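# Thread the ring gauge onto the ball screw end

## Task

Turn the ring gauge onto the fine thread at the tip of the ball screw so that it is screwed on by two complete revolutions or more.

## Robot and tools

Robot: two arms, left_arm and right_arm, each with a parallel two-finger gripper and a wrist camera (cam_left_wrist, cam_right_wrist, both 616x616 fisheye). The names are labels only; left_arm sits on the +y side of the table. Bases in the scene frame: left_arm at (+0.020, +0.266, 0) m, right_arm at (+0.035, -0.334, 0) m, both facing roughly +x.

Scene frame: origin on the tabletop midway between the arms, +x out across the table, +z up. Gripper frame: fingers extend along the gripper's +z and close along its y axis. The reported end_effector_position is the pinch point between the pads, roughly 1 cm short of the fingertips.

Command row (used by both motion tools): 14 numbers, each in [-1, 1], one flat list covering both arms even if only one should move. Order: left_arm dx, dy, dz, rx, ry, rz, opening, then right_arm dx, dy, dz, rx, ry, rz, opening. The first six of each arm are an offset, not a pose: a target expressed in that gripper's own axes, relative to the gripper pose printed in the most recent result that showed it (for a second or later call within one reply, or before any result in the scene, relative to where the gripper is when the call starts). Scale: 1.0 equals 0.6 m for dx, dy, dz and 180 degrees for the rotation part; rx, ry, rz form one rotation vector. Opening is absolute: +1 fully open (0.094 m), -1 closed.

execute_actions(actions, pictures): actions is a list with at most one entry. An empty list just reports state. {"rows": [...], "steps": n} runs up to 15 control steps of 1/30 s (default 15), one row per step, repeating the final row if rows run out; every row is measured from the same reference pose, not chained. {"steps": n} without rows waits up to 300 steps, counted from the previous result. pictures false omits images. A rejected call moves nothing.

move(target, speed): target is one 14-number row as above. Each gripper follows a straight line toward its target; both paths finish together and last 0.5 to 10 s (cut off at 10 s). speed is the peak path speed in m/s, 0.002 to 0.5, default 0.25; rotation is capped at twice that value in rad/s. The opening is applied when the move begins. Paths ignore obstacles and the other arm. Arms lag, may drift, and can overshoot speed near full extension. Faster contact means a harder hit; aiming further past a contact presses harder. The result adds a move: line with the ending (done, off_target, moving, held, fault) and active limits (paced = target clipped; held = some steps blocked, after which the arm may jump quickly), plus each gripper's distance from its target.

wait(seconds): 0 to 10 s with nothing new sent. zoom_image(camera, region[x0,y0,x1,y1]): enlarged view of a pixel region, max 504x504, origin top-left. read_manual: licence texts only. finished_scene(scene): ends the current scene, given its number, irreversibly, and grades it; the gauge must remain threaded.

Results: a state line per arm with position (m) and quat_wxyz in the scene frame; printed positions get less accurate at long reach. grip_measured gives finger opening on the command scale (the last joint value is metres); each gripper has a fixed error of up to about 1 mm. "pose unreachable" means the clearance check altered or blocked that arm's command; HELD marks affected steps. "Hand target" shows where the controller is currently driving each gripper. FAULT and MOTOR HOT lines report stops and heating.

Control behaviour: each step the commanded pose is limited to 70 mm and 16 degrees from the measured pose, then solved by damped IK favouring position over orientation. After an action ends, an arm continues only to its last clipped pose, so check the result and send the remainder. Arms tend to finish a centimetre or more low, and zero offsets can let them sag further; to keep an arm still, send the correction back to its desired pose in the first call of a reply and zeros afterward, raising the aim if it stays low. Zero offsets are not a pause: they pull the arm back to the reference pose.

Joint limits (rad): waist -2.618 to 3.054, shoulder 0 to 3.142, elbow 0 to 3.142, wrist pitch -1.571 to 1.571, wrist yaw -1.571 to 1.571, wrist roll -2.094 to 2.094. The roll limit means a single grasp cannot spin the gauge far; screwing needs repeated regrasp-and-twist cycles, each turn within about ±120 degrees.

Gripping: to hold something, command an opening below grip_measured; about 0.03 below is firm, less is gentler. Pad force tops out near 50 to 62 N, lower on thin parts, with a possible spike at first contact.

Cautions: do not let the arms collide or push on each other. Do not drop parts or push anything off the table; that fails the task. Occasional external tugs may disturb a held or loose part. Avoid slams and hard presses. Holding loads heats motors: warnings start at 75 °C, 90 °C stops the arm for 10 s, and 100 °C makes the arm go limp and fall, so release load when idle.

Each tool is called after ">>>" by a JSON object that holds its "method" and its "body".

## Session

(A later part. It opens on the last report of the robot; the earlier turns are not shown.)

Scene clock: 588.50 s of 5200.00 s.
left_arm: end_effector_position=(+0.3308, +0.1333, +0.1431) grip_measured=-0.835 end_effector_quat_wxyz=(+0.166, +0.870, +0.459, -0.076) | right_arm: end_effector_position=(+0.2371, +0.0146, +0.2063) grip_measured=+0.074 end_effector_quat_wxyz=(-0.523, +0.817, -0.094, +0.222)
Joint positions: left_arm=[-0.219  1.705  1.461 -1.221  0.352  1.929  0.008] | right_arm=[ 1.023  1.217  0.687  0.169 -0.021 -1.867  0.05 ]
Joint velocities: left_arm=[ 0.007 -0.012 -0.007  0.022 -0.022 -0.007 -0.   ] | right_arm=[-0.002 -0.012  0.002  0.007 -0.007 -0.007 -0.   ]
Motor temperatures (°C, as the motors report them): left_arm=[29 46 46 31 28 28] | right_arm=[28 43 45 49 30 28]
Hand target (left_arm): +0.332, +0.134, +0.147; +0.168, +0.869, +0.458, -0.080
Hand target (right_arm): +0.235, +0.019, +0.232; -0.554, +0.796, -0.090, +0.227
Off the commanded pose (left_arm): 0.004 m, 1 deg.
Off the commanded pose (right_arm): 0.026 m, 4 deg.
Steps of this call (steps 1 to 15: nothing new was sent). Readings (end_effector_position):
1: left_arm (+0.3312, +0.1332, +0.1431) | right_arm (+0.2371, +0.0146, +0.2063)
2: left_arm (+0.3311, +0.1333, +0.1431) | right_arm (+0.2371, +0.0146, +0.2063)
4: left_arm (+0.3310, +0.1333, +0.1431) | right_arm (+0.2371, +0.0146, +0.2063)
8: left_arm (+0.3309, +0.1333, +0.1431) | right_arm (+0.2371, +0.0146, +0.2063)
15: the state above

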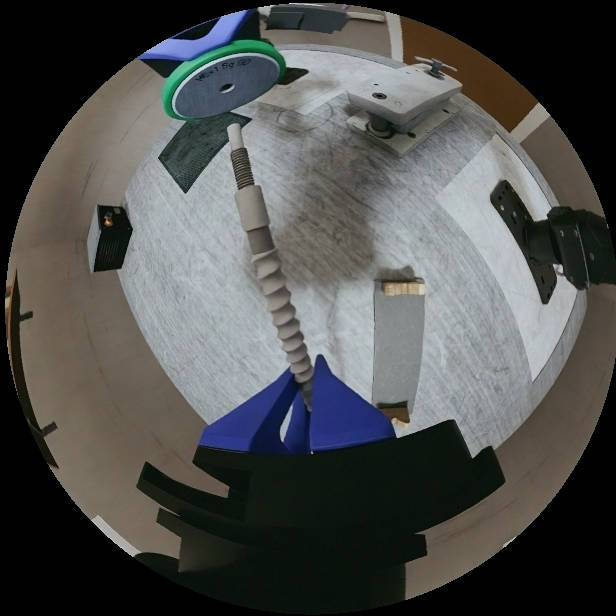

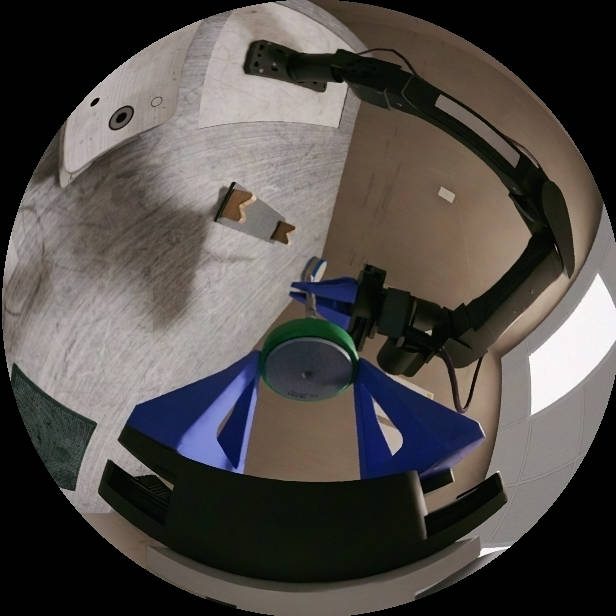

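>>> {"method": "execute_actions", "body": {"actions": [{"rows": [[-0.004,0,-0.005,0,-0.003,0,-0.88,0.004,-0.042,-0.01,0.024,0.002,0.002,0.04],[-0.008,0,-0.005,0,-0.003,0,-0.88,0.004,-0.042,-0.01,0.024,0.002,0.002,0.04],[-0.012,0,-0.004,0,-0.003,0,-0.88,0.004,-0.042,-0.01,0.024,0.002,0.002,0.04],[-0.016,0,-0.004,0,-0.003,0,-0.88,0.004,-0.042,-0.01,0.024,0.002,0.002,0.04],[-0.020,0,-0.003,0,-0.003,0,-0.88,0.004,-0.042,-0.01,0.024,0.002,0.002,0.04],[-0.023,0,-0.003,0,-0.003,0,-0.88,0.004,-0.042,-0.01,0.024,0.002,0.002,0.04]], "steps": 15}], "pictures": false}}

>>> {"method": "wait", "body": {"seconds": 0.5}}

>>> {"method": "zoom_image", "body": {"camera": "cam_left_wrist", "region": [140, 10, 320, 210]}}

>>> {"method": "zoom_image", "body": {"camera": "cam_right_wrist", "region": [250, 230, 420, 410]}}

Scene clock: 600.23 s of 5200.00 s.
left_arm: end_effector_position=(+0.3272, +0.1252, +0.1430) grip_measured=-0.835 end_effector_quat_wxyz=(+0.164, +0.871, +0.456, -0.079) | right_arm: end_effector_position=(+0.2371, +0.0146, +0.2063) grip_measured=+0.074 end_effector_quat_wxyz=(-0.523, +0.817, -0.094, +0.222)
Joint positions: left_arm=[-0.246  1.705  1.461 -1.221  0.351  1.908  0.008] | right_arm=[ 1.023  1.217  0.687  0.169 -0.021 -1.867  0.05 ]
Joint velocities: left_arm=[ 0.002 -0.002 -0.002  0.051 -0.037  0.007 -0.   ] | right_arm=[ 0.002 -0.012  0.017  0.022 -0.022  0.022  0.001]
Motor temperatures (°C, as the motors report them): left_arm=[29 45 46 31 28 28] | right_arm=[28 43 45 49 30 28]
Hand target (left_arm): +0.323, +0.123, +0.149; +0.168, +0.869, +0.458, -0.080
Hand target (right_arm): +0.235, +0.019, +0.232; -0.554, +0.796, -0.090, +0.227
Off the commanded pose (left_arm): 0.007 m, 1 deg.
Off the commanded pose (right_arm): 0.026 m, 4 deg.
Steps of this call (steps 1 to 90: nothing new was sent; then 8.23 s passed at rest; steps 91 to 105: all 15 steps of this action). Readings (end_effector_position):
91: left_arm (+0.3308, +0.1333, +0.1431) | right_arm (+0.2371, +0.0146, +0.2063)
92: left_arm (+0.3308, +0.1333, +0.1431) | right_arm (+0.2371, +0.0146, +0.2063)
94: left_arm (+0.3306, +0.1329, +0.1430) | right_arm (+0.2371, +0.0146, +0.2063)
98: left_arm (+0.3282, +0.1274, +0.1430) | right_arm (+0.2371, +0.0146, +0.2063)
105: the state above

Scene clock: 600.73 s of 5200.00 s.
left_arm: end_effector_position=(+0.3272, +0.1252, +0.1430) grip_measured=-0.835 end_effector_quat_wxyz=(+0.164, +0.871, +0.457, -0.079) | right_arm: end_effector_position=(+0.2371, +0.0146, +0.2063) grip_measured=+0.074 end_effector_quat_wxyz=(-0.523, +0.817, -0.094, +0.222)
Joint positions: left_arm=[-0.246  1.705  1.461 -1.221  0.351  1.907  0.008] | right_arm=[ 1.023  1.217  0.687  0.169 -0.021 -1.867  0.05 ]
Joint velocities: left_arm=[-0.002 -0.017 -0.012 -0.051 -0.037 -0.037  0.   ] | right_arm=[-0.012 -0.002  0.002 -0.022 -0.007 -0.007 -0.   ]
Motor temperatures (°C, as the motors report them): left_arm=[29 45 46 31 28 28] | right_arm=[28 43 45 49 30 28]
Hand target (left_arm): +0.323, +0.123, +0.149; +0.168, +0.869, +0.458, -0.080
Hand target (right_arm): +0.235, +0.019, +0.232; -0.554, +0.796, -0.090, +0.227
Off the commanded pose (left_arm): 0.007 m, 1 deg.
Off the commanded pose (right_arm): 0.026 m, 4 deg.
Steps of this call (steps 1 to 15: nothing new was sent). Readings (end_effector_position):
1: left_arm (+0.3272, +0.1252, +0.1430) | right_arm (+0.2371, +0.0146, +0.2063)
2: left_arm (+0.3272, +0.1252, +0.1430) | right_arm (+0.2371, +0.0146, +0.2063)
4: left_arm (+0.3272, +0.1252, +0.1430) | right_arm (+0.2371, +0.0146, +0.2063)
8: left_arm (+0.3272, +0.1252, +0.1430) | right_arm (+0.2371, +0.0146, +0.2063)
15: the state above

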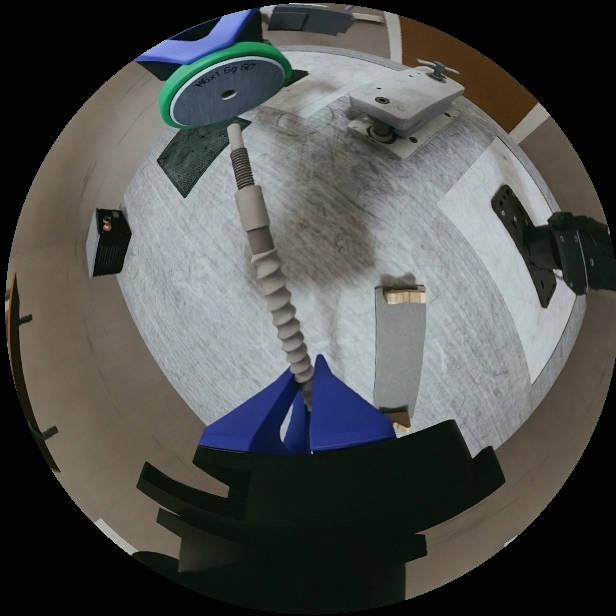

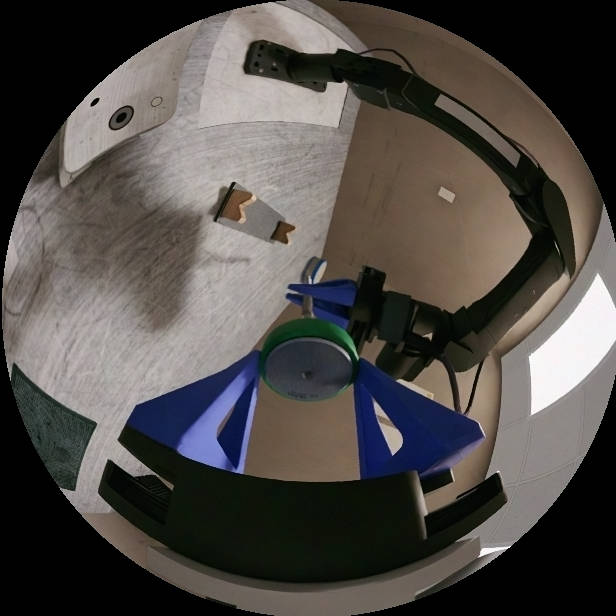

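Region (140, 10, 320, 210) of cam_left_wrist's 616x616 image, scaled by 2.520, with more detail than that image has; it fills the left 454 columns of this view, and the rest is white.

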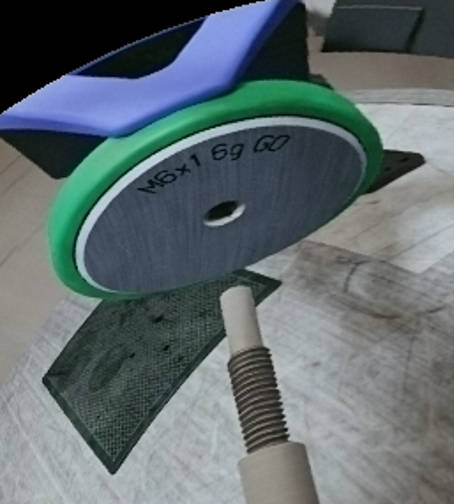

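Region (250, 230, 420, 410) of cam_right_wrist's 616x616 image, scaled by 2.800, with more detail than that image has.

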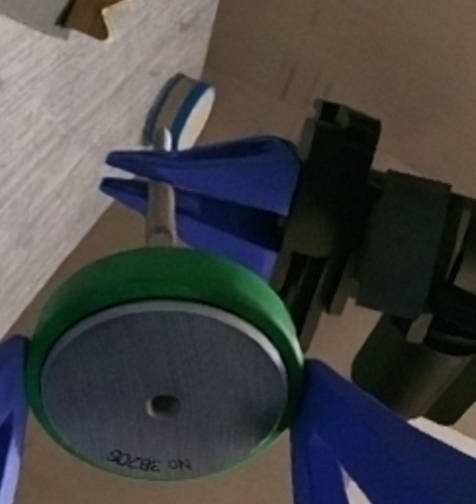

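>>> {"method": "execute_actions", "body": {"actions": [{"rows": [[-0.006,0,-0.008,0,-0.002,0,-0.88,0.004,-0.042,-0.01,0.024,0.002,0.002,0.04],[-0.008,0,-0.011,0,-0.002,0,-0.88,0.004,-0.042,-0.01,0.024,0.002,0.002,0.04],[-0.010,0,-0.013,0,-0.002,0,-0.88,0.004,-0.042,-0.01,0.024,0.002,0.002,0.04],[-0.012,0,-0.014,0,-0.002,0,-0.88,0.004,-0.042,-0.01,0.024,0.002,0.002,0.04],[-0.015,0,-0.014,0,-0.002,0,-0.88,0.004,-0.042,-0.01,0.024,0.002,0.002,0.04],[-0.018,0,-0.013,0,-0.002,0,-0.88,0.004,-0.042,-0.01,0.024,0.002,0.002,0.04],[-0.021,0,-0.012,0,-0.002,0,-0.88,0.004,-0.042,-0.01,0.024,0.002,0.002,0.04],[-0.024,0,-0.011,0,-0.002,0,-0.88,0.004,-0.042,-0.01,0.024,0.002,0.002,0.04],[-0.026,0,-0.010,0,-0.002,0,-0.88,0.004,-0.042,-0.01,0.024,0.002,0.002,0.04]], "steps": 15}], "pictures": false}}

>>> {"method": "wait", "body": {"seconds": 0.5}}

>>> {"method": "zoom_image", "body": {"camera": "cam_left_wrist", "region": [140, 10, 320, 210]}}

>>> {"method": "zoom_image", "body": {"camera": "cam_right_wrist", "region": [250, 230, 420, 410]}}

Scene clock: 622.10 s of 5200.00 s.
left_arm: end_effector_position=(+0.3216, +0.1172, +0.1426) grip_measured=-0.835 end_effector_quat_wxyz=(+0.158, +0.873, +0.454, -0.085) | right_arm: end_effector_position=(+0.2371, +0.0146, +0.2063) grip_measured=+0.074 end_effector_quat_wxyz=(-0.523, +0.817, -0.094, +0.222)
Joint positions: left_arm=[-0.275  1.705  1.461 -1.228  0.348  1.885  0.008] | right_arm=[ 1.023  1.217  0.687  0.169 -0.021 -1.867  0.05 ]
Joint velocities: left_arm=[-0.012  0.012 -0.032  0.037  0.022 -0.095  0.   ] | right_arm=[-0.002 -0.007  0.007 -0.037 -0.022 -0.007 -0.001]
Motor temperatures (°C, as the motors report them): left_arm=[29 47 44 31 28 28] | right_arm=[28 43 45 50 30 28]
Hand target (left_arm): +0.318, +0.115, +0.153; +0.165, +0.870, +0.456, -0.083
Hand target (right_arm): +0.235, +0.019, +0.232; -0.554, +0.796, -0.090, +0.227
Off the commanded pose (left_arm): 0.011 m, 1 deg.
Off the commanded pose (right_arm): 0.026 m, 4 deg.
Steps of this call (steps 1 to 90: nothing new was sent; then 17.87 s passed at rest; steps 91 to 105: all 15 steps of this action). Readings (end_effector_position):
91: left_arm (+0.3272, +0.1252, +0.1430) | right_arm (+0.2371, +0.0146, +0.2063)
92: left_arm (+0.3271, +0.1253, +0.1430) | right_arm (+0.2371, +0.0146, +0.2063)
94: left_arm (+0.3265, +0.1255, +0.1429) | right_arm (+0.2371, +0.0146, +0.2063)
98: left_arm (+0.3245, +0.1234, +0.1427) | right_arm (+0.2371, +0.0146, +0.2063)
105: the state above

Scene clock: 622.60 s of 5200.00 s.
left_arm: end_effector_position=(+0.3216, +0.1172, +0.1426) grip_measured=-0.835 end_effector_quat_wxyz=(+0.158, +0.872, +0.456, -0.085) | right_arm: end_effector_position=(+0.2371, +0.0146, +0.2063) grip_measured=+0.074 end_effector_quat_wxyz=(-0.523, +0.817, -0.094, +0.222)
Joint positions: left_arm=[-0.275  1.705  1.461 -1.228  0.348  1.881  0.008] | right_arm=[ 1.023  1.217  0.687  0.169 -0.021 -1.867  0.05 ]
Joint velocities: left_arm=[-0.017  0.012  0.017 -0.022 -0.007 -0.007  0.   ] | right_arm=[-0.012  0.017 -0.002  0.022 -0.037  0.007 -0.001]
Motor temperatures (°C, as the motors report them): left_arm=[29 47 44 31 28 28] | right_arm=[28 43 45 50 30 28]
Hand target (left_arm): +0.318, +0.115, +0.153; +0.165, +0.870, +0.456, -0.083
Hand target (right_arm): +0.235, +0.019, +0.232; -0.554, +0.796, -0.090, +0.227
Off the commanded pose (left_arm): 0.011 m, 1 deg.
Off the commanded pose (right_arm): 0.026 m, 4 deg.
Steps of this call (steps 1 to 15: nothing new was sent). Readings (end_effector_position):
1: left_arm (+0.3216, +0.1172, +0.1426) | right_arm (+0.2371, +0.0146, +0.2063)
2: left_arm (+0.3216, +0.1172, +0.1426) | right_arm (+0.2371, +0.0146, +0.2063)
4: left_arm (+0.3216, +0.1172, +0.1426) | right_arm (+0.2371, +0.0146, +0.2063)
8: left_arm (+0.3216, +0.1172, +0.1426) | right_arm (+0.2371, +0.0146, +0.2063)
15: the state above

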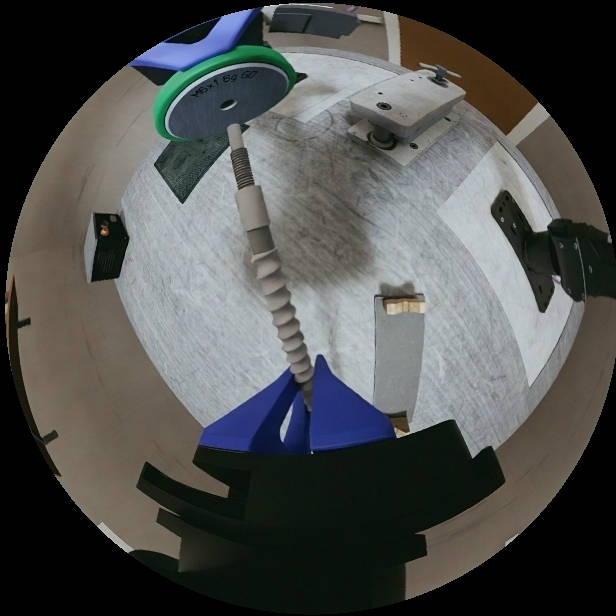

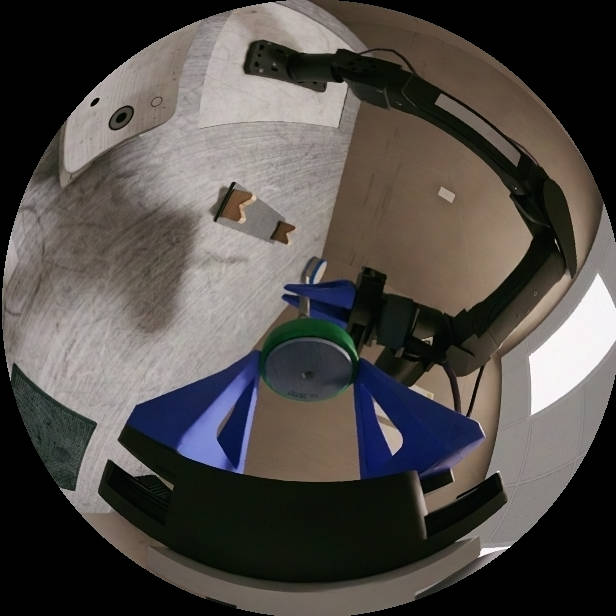

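Region (140, 10, 320, 210) of cam_left_wrist's 616x616 image, scaled by 2.520, with more detail than that image has; it fills the left 454 columns of this view, and the rest is white.

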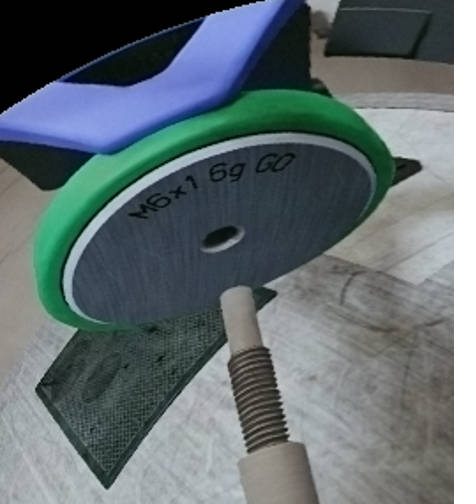

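Region (250, 230, 420, 410) of cam_right_wrist's 616x616 image, scaled by 2.800, with more detail than that image has.

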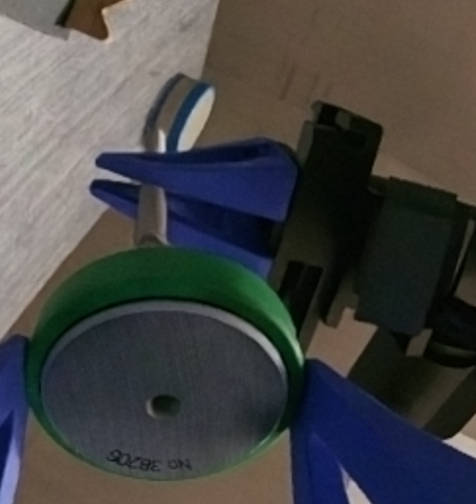

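>>> {"method": "execute_actions", "body": {"actions": [{"rows": [[-0.003,0.002,-0.02,0,-0.002,0,-0.88,0.004,-0.042,-0.01,0.024,0.002,0.002,0.04],[-0.003,0.002,-0.023,0,-0.002,0,-0.88,0.004,-0.042,-0.01,0.024,0.002,0.002,0.04],[-0.003,0.002,-0.023,0,-0.002,0,-0.88,0.004,-0.042,-0.01,0.024,0.002,0.002,0.04],[-0.003,0.002,-0.019,0,-0.002,0,-0.88,0.004,-0.042,-0.01,0.024,0.002,0.002,0.04],[-0.003,0.002,-0.016,0,-0.002,0,-0.88,0.004,-0.042,-0.01,0.024,0.002,0.002,0.04]], "steps": 15}], "pictures": false}}

>>> {"method": "wait", "body": {"seconds": 0.5}}

>>> {"method": "zoom_image", "body": {"camera": "cam_left_wrist", "region": [140, 10, 320, 210]}}

>>> {"method": "zoom_image", "body": {"camera": "cam_right_wrist", "region": [250, 230, 420, 410]}}

Scene clock: 636.80 s of 5200.00 s.
left_arm: end_effector_position=(+0.3219, +0.1172, +0.1481) grip_measured=-0.835 end_effector_quat_wxyz=(+0.158, +0.872, +0.456, -0.084) | right_arm: end_effector_position=(+0.2371, +0.0146, +0.2063) grip_measured=+0.074 end_effector_quat_wxyz=(-0.523, +0.817, -0.094, +0.222)
Joint positions: left_arm=[-0.275  1.705  1.483 -1.248  0.347  1.882  0.008] | right_arm=[ 1.023  1.217  0.687  0.169 -0.021 -1.867  0.05 ]
Joint velocities: left_arm=[-0.032 -0.017 -0.007  0.022 -0.037  0.007 -0.   ] | right_arm=[-0.002 -0.012 -0.012  0.007 -0.066 -0.037 -0.   ]
Motor temperatures (°C, as the motors report them): left_arm=[29 48 45 31 28 28] | right_arm=[28 43 46 50 30 28]
Hand target (left_arm): +0.322, +0.118, +0.152; +0.160, +0.871, +0.456, -0.088
Hand target (right_arm): +0.235, +0.019, +0.232; -0.554, +0.796, -0.090, +0.227
Off the commanded pose (left_arm): 0.004 m, 0 deg.
Off the commanded pose (right_arm): 0.026 m, 4 deg.
Steps of this call (steps 1 to 90: nothing new was sent; then 10.70 s passed at rest; steps 91 to 105: all 15 steps of this action). Readings (end_effector_position):
91: left_arm (+0.3213, +0.1174, +0.1433) | right_arm (+0.2371, +0.0146, +0.2063)
92: left_arm (+0.3210, +0.1175, +0.1445) | right_arm (+0.2371, +0.0146, +0.2063)
94: left_arm (+0.3216, +0.1173, +0.1475) | right_arm (+0.2371, +0.0146, +0.2063)
98: left_arm (+0.3219, +0.1172, +0.1481) | right_arm (+0.2371, +0.0146, +0.2063)
105: the state above

Scene clock: 637.30 s of 5200.00 s.
left_arm: end_effector_position=(+0.3219, +0.1172, +0.1481) grip_measured=-0.835 end_effector_quat_wxyz=(+0.158, +0.872, +0.456, -0.084) | right_arm: end_effector_position=(+0.2371, +0.0146, +0.2063) grip_measured=+0.074 end_effector_quat_wxyz=(-0.523, +0.817, -0.094, +0.222)
Joint positions: left_arm=[-0.275  1.705  1.483 -1.248  0.347  1.882  0.008] | right_arm=[ 1.023  1.217  0.687  0.169 -0.021 -1.867  0.05 ]
Joint velocities: left_arm=[-0.007  0.007 -0.007 -0.022  0.007 -0.022  0.001] | right_arm=[-0.007  0.002  0.002  0.051  0.007  0.007  0.001]
Motor temperatures (°C, as the motors report them): left_arm=[29 48 45 31 28 28] | right_arm=[28 43 46 50 30 28]
Hand target (left_arm): +0.322, +0.118, +0.152; +0.160, +0.871, +0.456, -0.088
Hand target (right_arm): +0.235, +0.019, +0.232; -0.554, +0.796, -0.090, +0.227
Off the commanded pose (left_arm): 0.004 m, 0 deg.
Off the commanded pose (right_arm): 0.026 m, 4 deg.
Steps of this call (steps 1 to 15: nothing new was sent). Readings (end_effector_position):
1: left_arm (+0.3219, +0.1172, +0.1481) | right_arm (+0.2371, +0.0146, +0.2063)
2: left_arm (+0.3219, +0.1172, +0.1481) | right_arm (+0.2371, +0.0146, +0.2063)
4: left_arm (+0.3219, +0.1172, +0.1481) | right_arm (+0.2371, +0.0146, +0.2063)
8: left_arm (+0.3219, +0.1172, +0.1481) | right_arm (+0.2371, +0.0146, +0.2063)
15: the state above

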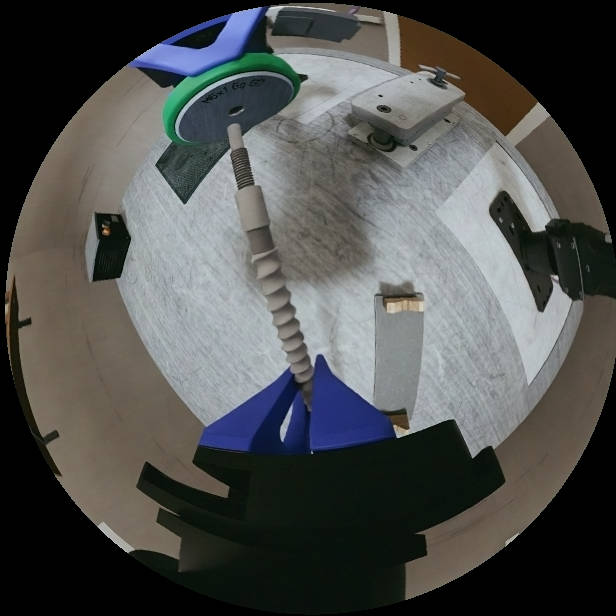

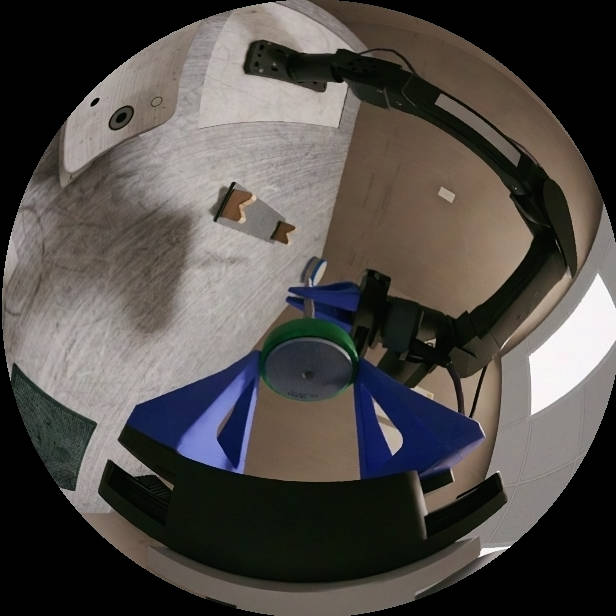

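Region (140, 10, 320, 210) of cam_left_wrist's 616x616 image, scaled by 2.520, with more detail than that image has; it fills the left 454 columns of this view, and the rest is white.

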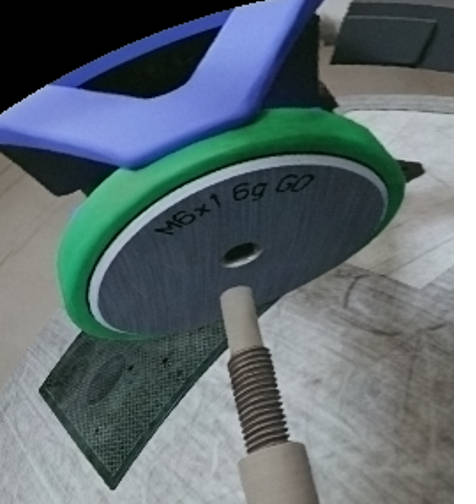

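Region (250, 230, 420, 410) of cam_right_wrist's 616x616 image, scaled by 2.800, with more detail than that image has.

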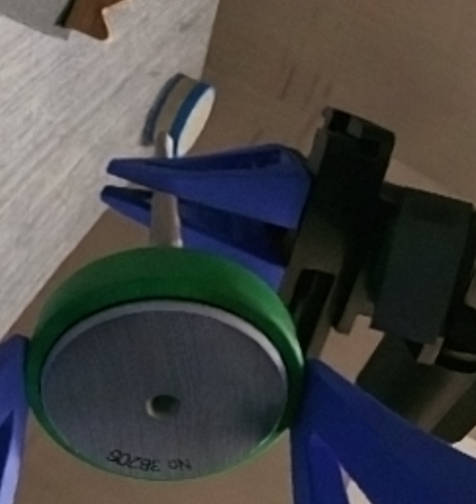

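>>> {"method": "execute_actions", "body": {"actions": [{"rows": [[-0.003,0,-0.006,0,-0.002,0.002,-0.88,0.004,-0.042,-0.01,0.024,0.002,0.002,0.04],[-0.006,0,-0.006,0,-0.002,0.004,-0.88,0.004,-0.042,-0.01,0.024,0.002,0.002,0.04],[-0.009,0,-0.006,0,-0.002,0.006,-0.88,0.004,-0.042,-0.01,0.024,0.002,0.002,0.04],[-0.011,-0.001,-0.006,0,-0.002,0.007,-0.88,0.004,-0.042,-0.01,0.024,0.002,0.002,0.04],[-0.013,-0.001,-0.006,0,-0.002,0.007,-0.88,0.004,-0.042,-0.01,0.024,0.002,0.002,0.04]], "steps": 15}], "pictures": false}}

>>> {"method": "wait", "body": {"seconds": 0.5}}

>>> {"method": "zoom_image", "body": {"camera": "cam_left_wrist", "region": [170, 60, 300, 190]}}

>>> {"method": "zoom_image", "body": {"camera": "cam_right_wrist", "region": [250, 230, 420, 410]}}

Scene clock: 653.33 s of 5200.00 s.
left_arm: end_effector_position=(+0.3209, +0.1153, +0.1481) grip_measured=-0.835 end_effector_quat_wxyz=(+0.158, +0.874, +0.453, -0.085) | right_arm: end_effector_position=(+0.2371, +0.0146, +0.2063) grip_measured=+0.074 end_effector_quat_wxyz=(-0.523, +0.817, -0.094, +0.222)
Joint positions: left_arm=[-0.282  1.705  1.483 -1.248  0.346  1.882  0.008] | right_arm=[ 1.023  1.217  0.687  0.169 -0.021 -1.867  0.05 ]
Joint velocities: left_arm=[ 0.002 -0.002 -0.022 -0.051  0.007 -0.022 -0.   ] | right_arm=[ 0.002  0.002  0.007 -0.066 -0.007  0.007  0.   ]
Motor temperatures (°C, as the motors report them): left_arm=[29 47 45 30 28 28] | right_arm=[28 43 46 51 30 28]
Hand target (left_arm): +0.317, +0.113, +0.154; +0.161, +0.877, +0.446, -0.086
Hand target (right_arm): +0.235, +0.019, +0.232; -0.554, +0.796, -0.090, +0.227
Off the commanded pose (left_arm): 0.007 m, 1 deg.
Off the commanded pose (right_arm): 0.026 m, 4 deg.
Steps of this call (steps 1 to 90: nothing new was sent; then 12.53 s passed at rest; steps 91 to 105: all 15 steps of this action). Readings (end_effector_position):
91: left_arm (+0.3219, +0.1172, +0.1481) | right_arm (+0.2371, +0.0146, +0.2063)
92: left_arm (+0.3219, +0.1172, +0.1481) | right_arm (+0.2371, +0.0146, +0.2063)
94: left_arm (+0.3219, +0.1172, +0.1481) | right_arm (+0.2371, +0.0146, +0.2063)
98: left_arm (+0.3212, +0.1159, +0.1481) | right_arm (+0.2371, +0.0146, +0.2063)
105: the state above

Scene clock: 653.83 s of 5200.00 s.
left_arm: end_effector_position=(+0.3209, +0.1153, +0.1481) grip_measured=-0.835 end_effector_quat_wxyz=(+0.158, +0.874, +0.453, -0.085) | right_arm: end_effector_position=(+0.2371, +0.0146, +0.2063) grip_measured=+0.074 end_effector_quat_wxyz=(-0.523, +0.817, -0.094, +0.222)
Joint positions: left_arm=[-0.282  1.705  1.483 -1.248  0.346  1.882  0.008] | right_arm=[ 1.023  1.217  0.687  0.169 -0.021 -1.867  0.05 ]
Joint velocities: left_arm=[-0.007 -0.012  0.002  0.007 -0.022  0.007 -0.   ] | right_arm=[ 0.017 -0.017  0.012 -0.051 -0.007  0.081 -0.   ]
Motor temperatures (°C, as the motors report them): left_arm=[29 47 45 30 28 28] | right_arm=[28 43 46 51 30 28]
Hand target (left_arm): +0.317, +0.113, +0.154; +0.161, +0.877, +0.446, -0.086
Hand target (right_arm): +0.235, +0.019, +0.232; -0.554, +0.796, -0.090, +0.227
Off the commanded pose (left_arm): 0.007 m, 1 deg.
Off the commanded pose (right_arm): 0.026 m, 4 deg.
Steps of this call (steps 1 to 15: nothing new was sent). Readings (end_effector_position):
1: left_arm (+0.3209, +0.1153, +0.1481) | right_arm (+0.2371, +0.0146, +0.2063)
2: left_arm (+0.3209, +0.1153, +0.1481) | right_arm (+0.2371, +0.0146, +0.2063)
4: left_arm (+0.3209, +0.1153, +0.1481) | right_arm (+0.2371, +0.0146, +0.2063)
8: left_arm (+0.3209, +0.1153, +0.1481) | right_arm (+0.2371, +0.0146, +0.2063)
15: the state above

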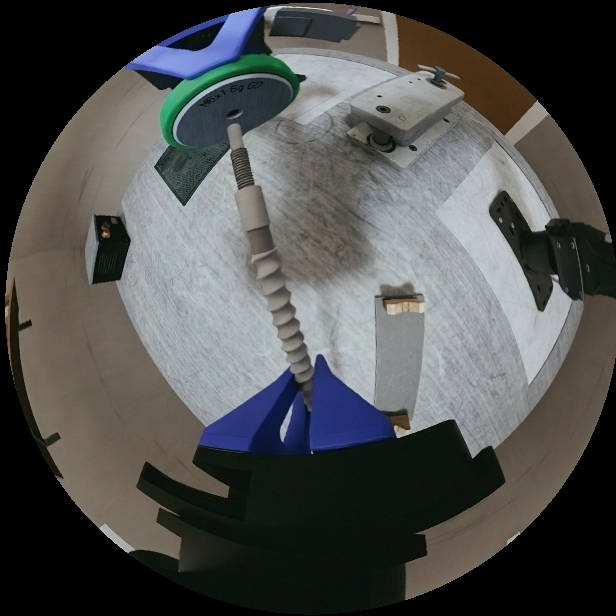

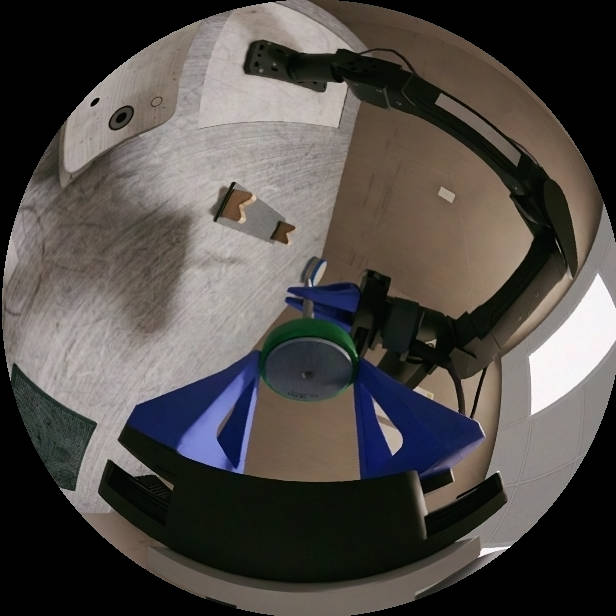

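Region (170, 60, 300, 190) of cam_left_wrist's 616x616 image, scaled by 3.877, with more detail than that image has.

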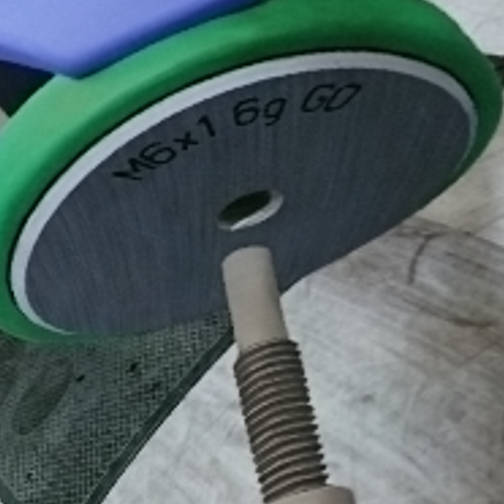

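Region (250, 230, 420, 410) of cam_right_wrist's 616x616 image, scaled by 2.800, with more detail than that image has.

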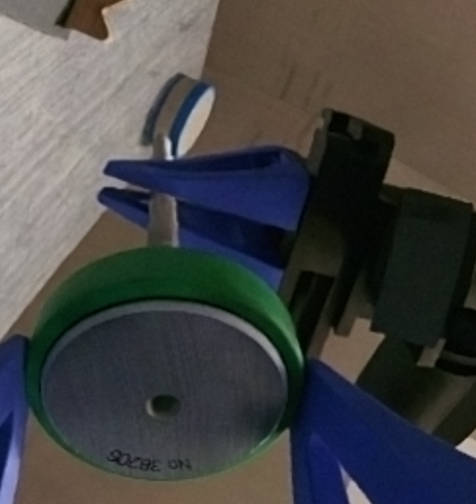

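>>> {"method": "execute_actions", "body": {"actions": [{"rows": [[-0.007,-0.001,-0.006,0,-0.004,0.004,-0.88,0.004,-0.042,-0.01,0.024,0.002,0.002,0.04],[-0.009,-0.001,-0.006,0,-0.006,0.004,-0.88,0.004,-0.042,-0.01,0.024,0.002,0.002,0.04],[-0.011,-0.001,-0.006,0,-0.008,0.004,-0.88,0.004,-0.042,-0.01,0.024,0.002,0.002,0.04],[-0.013,-0.001,-0.006,0,-0.009,0.004,-0.88,0.004,-0.042,-0.01,0.024,0.002,0.002,0.04],[-0.015,-0.001,-0.006,0,-0.010,0.004,-0.88,0.004,-0.042,-0.01,0.024,0.002,0.002,0.04]], "steps": 15}], "pictures": false}}

>>> {"method": "wait", "body": {"seconds": 0.5}}

>>> {"method": "zoom_image", "body": {"camera": "cam_left_wrist", "region": [170, 60, 300, 190]}}

>>> {"method": "zoom_image", "body": {"camera": "cam_right_wrist", "region": [250, 230, 420, 410]}}

Scene clock: 664.50 s of 5200.00 s.
left_arm: end_effector_position=(+0.3200, +0.1138, +0.1487) grip_measured=-0.835 end_effector_quat_wxyz=(+0.161, +0.873, +0.451, -0.089) | right_arm: end_effector_position=(+0.2371, +0.0146, +0.2063) grip_measured=+0.074 end_effector_quat_wxyz=(-0.523, +0.817, -0.094, +0.222)
Joint positions: left_arm=[-0.282  1.705  1.483 -1.249  0.357  1.884  0.008] | right_arm=[ 1.023  1.217  0.687  0.169 -0.021 -1.867  0.05 ]
Joint velocities: left_arm=[-0.002 -0.022 -0.007 -0.066 -0.051 -0.066 -0.001] | right_arm=[ 0.002  0.007  0.002 -0.022 -0.007  0.007  0.   ]
Motor temperatures (°C, as the motors report them): left_arm=[29 47 45 30 28 28] | right_arm=[28 43 46 51 30 28]
Hand target (left_arm): +0.315, +0.110, +0.154; +0.165, +0.875, +0.445, -0.097
Hand target (right_arm): +0.235, +0.019, +0.232; -0.554, +0.796, -0.090, +0.227
Off the commanded pose (left_arm): 0.008 m, 1 deg.
Off the commanded pose (right_arm): 0.026 m, 4 deg.
Steps of this call (steps 1 to 90: nothing new was sent; then 7.17 s passed at rest; steps 91 to 105: all 15 steps of this action). Readings (end_effector_position):
91: left_arm (+0.3209, +0.1153, +0.1481) | right_arm (+0.2371, +0.0146, +0.2063)
92: left_arm (+0.3209, +0.1153, +0.1481) | right_arm (+0.2371, +0.0146, +0.2063)
94: left_arm (+0.3208, +0.1150, +0.1482) | right_arm (+0.2371, +0.0146, +0.2063)
98: left_arm (+0.3203, +0.1142, +0.1485) | right_arm (+0.2371, +0.0146, +0.2063)
105: the state above

Scene clock: 665.00 s of 5200.00 s.
left_arm: end_effector_position=(+0.3199, +0.1137, +0.1487) grip_measured=-0.835 end_effector_quat_wxyz=(+0.161, +0.873, +0.451, -0.089) | right_arm: end_effector_position=(+0.2371, +0.0146, +0.2063) grip_measured=+0.074 end_effector_quat_wxyz=(-0.523, +0.817, -0.094, +0.222)
Joint positions: left_arm=[-0.282  1.705  1.483 -1.25   0.357  1.884  0.008] | right_arm=[ 1.023  1.217  0.687  0.169 -0.021 -1.867  0.05 ]
Joint velocities: left_arm=[-0.002  0.002 -0.012 -0.007  0.051 -0.022 -0.   ] | right_arm=[-0.012 -0.007 -0.002  0.007  0.037  0.007 -0.   ]
Motor temperatures (°C, as the motors report them): left_arm=[29 47 45 30 28 28] | right_arm=[28 43 46 51 30 28]
Hand target (left_arm): +0.315, +0.110, +0.154; +0.165, +0.875, +0.445, -0.097
Hand target (right_arm): +0.235, +0.019, +0.232; -0.554, +0.796, -0.090, +0.227
Off the commanded pose (left_arm): 0.008 m, 1 deg.
Off the commanded pose (right_arm): 0.026 m, 4 deg.
Steps of this call (steps 1 to 15: nothing new was sent). Readings (end_effector_position):
1: left_arm (+0.3200, +0.1138, +0.1487) | right_arm (+0.2371, +0.0146, +0.2063)
2: left_arm (+0.3200, +0.1137, +0.1487) | right_arm (+0.2371, +0.0146, +0.2063)
4: left_arm (+0.3200, +0.1137, +0.1487) | right_arm (+0.2371, +0.0146, +0.2063)
8: left_arm (+0.3199, +0.1137, +0.1487) | right_arm (+0.2371, +0.0146, +0.2063)
15: the state above

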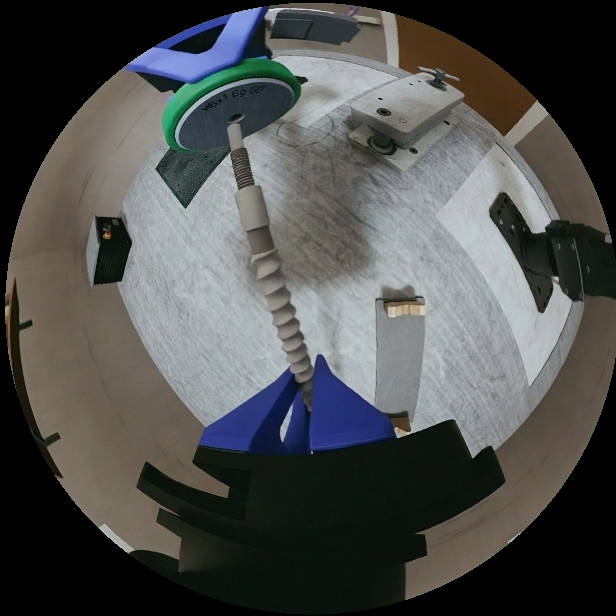

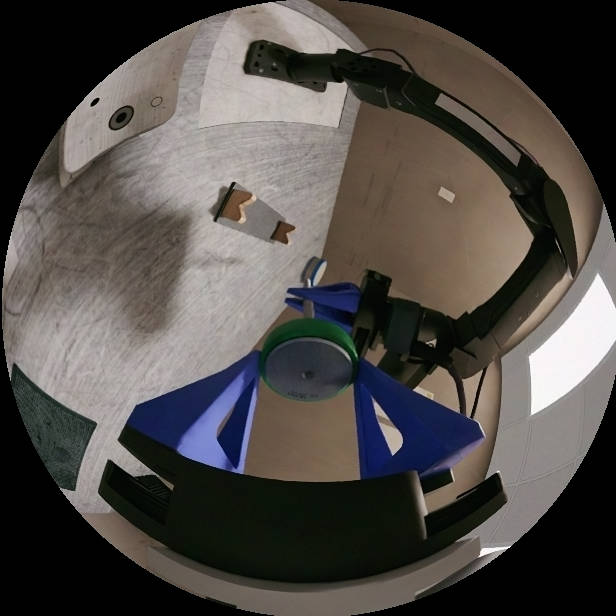

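Region (170, 60, 300, 190) of cam_left_wrist's 616x616 image, scaled by 3.877, with more detail than that image has.

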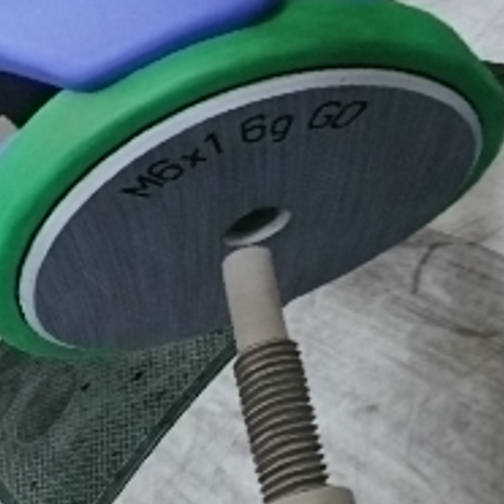

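Region (250, 230, 420, 410) of cam_right_wrist's 616x616 image, scaled by 2.800, with more detail than that image has.

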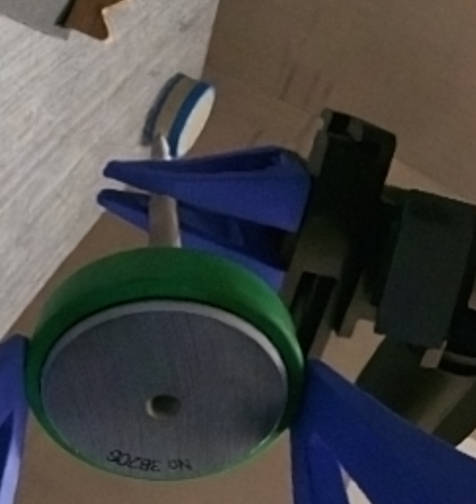

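>>> {"method": "execute_actions", "body": {"actions": [{"rows": [[-0.007,-0.001,-0.006,0,-0.003,0.004,-0.88,0.004,-0.042,-0.01,0.024,0.002,0.002,0.04],[-0.009,-0.001,-0.006,0,-0.003,0.005,-0.88,0.004,-0.042,-0.01,0.024,0.002,0.002,0.04],[-0.011,-0.001,-0.005,0,-0.003,0.006,-0.88,0.004,-0.042,-0.01,0.024,0.002,0.002,0.04],[-0.013,-0.001,-0.005,0,-0.003,0.007,-0.88,0.004,-0.042,-0.01,0.024,0.002,0.002,0.04],[-0.0145,-0.001,-0.005,0,-0.003,0.007,-0.88,0.004,-0.042,-0.01,0.024,0.002,0.002,0.04]], "steps": 15}], "pictures": false}}

>>> {"method": "wait", "body": {"seconds": 0.5}}

>>> {"method": "zoom_image", "body": {"camera": "cam_left_wrist", "region": [170, 60, 300, 190]}}

>>> {"method": "zoom_image", "body": {"camera": "cam_right_wrist", "region": [250, 230, 420, 410]}}

Scene clock: 673.73 s of 5200.00 s.
left_arm: end_effector_position=(+0.3186, +0.1111, +0.1487) grip_measured=-0.835 end_effector_quat_wxyz=(+0.161, +0.875, +0.447, -0.090) | right_arm: end_effector_position=(+0.2371, +0.0146, +0.2063) grip_measured=+0.074 end_effector_quat_wxyz=(-0.523, +0.817, -0.094, +0.222)
Joint positions: left_arm=[-0.291  1.705  1.483 -1.25   0.357  1.884  0.008] | right_arm=[ 1.023  1.217  0.687  0.169 -0.021 -1.867  0.05 ]
Joint velocities: left_arm=[-0.012 -0.002 -0.027 -0.051 -0.022 -0.037 -0.   ] | right_arm=[-0.002  0.002 -0.002 -0.022  0.037 -0.022 -0.001]
Motor temperatures (°C, as the motors report them): left_arm=[29 47 45 30 28 28] | right_arm=[28 43 46 51 30 28]
Hand target (left_arm): +0.314, +0.108, +0.154; +0.164, +0.878, +0.441, -0.091
Hand target (right_arm): +0.235, +0.019, +0.232; -0.554, +0.796, -0.090, +0.227
Off the commanded pose (left_arm): 0.007 m, 1 deg.
Off the commanded pose (right_arm): 0.026 m, 4 deg.
Steps of this call (steps 1 to 90: nothing new was sent; then 5.23 s passed at rest; steps 91 to 105: all 15 steps of this action). Readings (end_effector_position):
91: left_arm (+0.3199, +0.1137, +0.1487) | right_arm (+0.2371, +0.0146, +0.2063)
92: left_arm (+0.3199, +0.1137, +0.1487) | right_arm (+0.2371, +0.0146, +0.2063)
94: left_arm (+0.3198, +0.1136, +0.1487) | right_arm (+0.2371, +0.0146, +0.2063)
98: left_arm (+0.3189, +0.1117, +0.1487) | right_arm (+0.2371, +0.0146, +0.2063)
105: the state above

Scene clock: 674.23 s of 5200.00 s.
left_arm: end_effector_position=(+0.3186, +0.1111, +0.1487) grip_measured=-0.835 end_effector_quat_wxyz=(+0.161, +0.875, +0.447, -0.090) | right_arm: end_effector_position=(+0.2371, +0.0146, +0.2063) grip_measured=+0.074 end_effector_quat_wxyz=(-0.523, +0.817, -0.094, +0.222)
Joint positions: left_arm=[-0.291  1.705  1.483 -1.25   0.357  1.884  0.008] | right_arm=[ 1.023  1.217  0.687  0.169 -0.021 -1.867  0.05 ]
Joint velocities: left_arm=[ 0.002  0.012 -0.017 -0.022 -0.037  0.037 -0.   ] | right_arm=[ 0.002 -0.002  0.002 -0.081 -0.022  0.022 -0.001]
Motor temperatures (°C, as the motors report them): left_arm=[29 47 45 30 28 28] | right_arm=[28 43 46 51 30 28]
Hand target (left_arm): +0.314, +0.108, +0.154; +0.164, +0.878, +0.441, -0.091
Hand target (right_arm): +0.235, +0.019, +0.232; -0.554, +0.796, -0.090, +0.227
Off the commanded pose (left_arm): 0.007 m, 1 deg.
Off the commanded pose (right_arm): 0.026 m, 4 deg.
Steps of this call (steps 1 to 15: nothing new was sent). Readings (end_effector_position):
1: left_arm (+0.3186, +0.1111, +0.1487) | right_arm (+0.2371, +0.0146, +0.2063)
2: left_arm (+0.3186, +0.1111, +0.1487) | right_arm (+0.2371, +0.0146, +0.2063)
4: left_arm (+0.3186, +0.1111, +0.1487) | right_arm (+0.2371, +0.0146, +0.2063)
8: left_arm (+0.3186, +0.1111, +0.1487) | right_arm (+0.2371, +0.0146, +0.2063)
15: the state above

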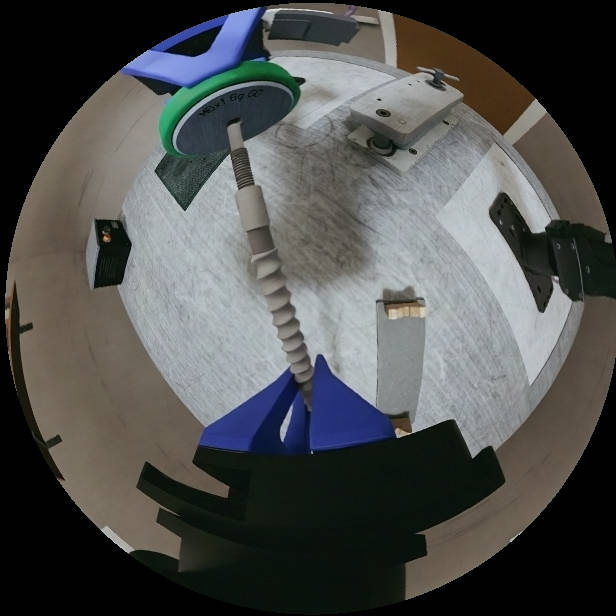

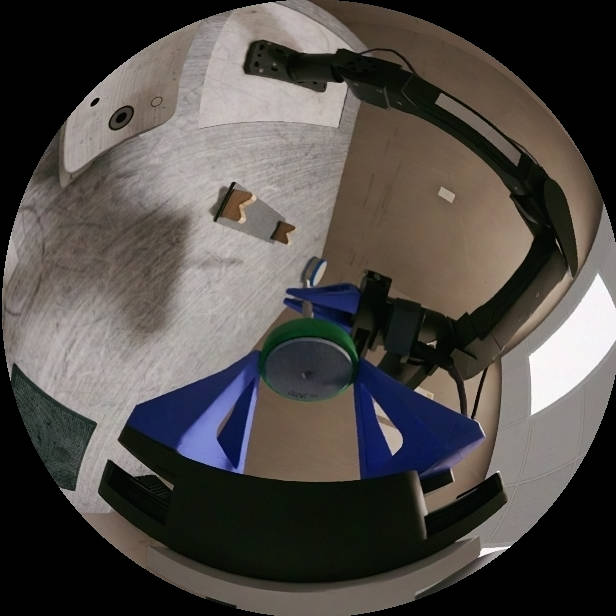

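Region (170, 60, 300, 190) of cam_left_wrist's 616x616 image, scaled by 3.877, with more detail than that image has.

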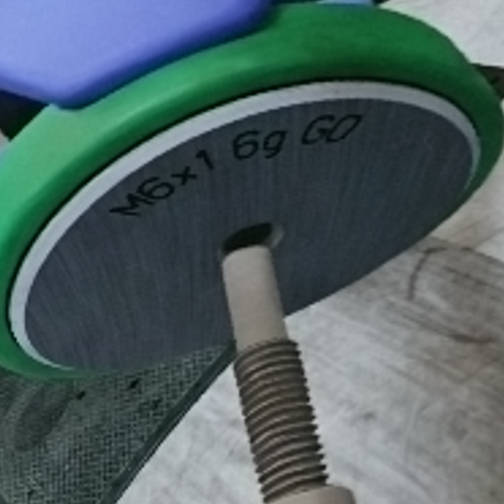

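Region (250, 230, 420, 410) of cam_right_wrist's 616x616 image, scaled by 2.800, with more detail than that image has.

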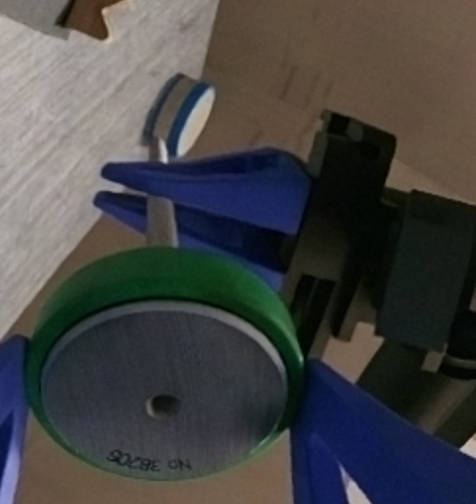

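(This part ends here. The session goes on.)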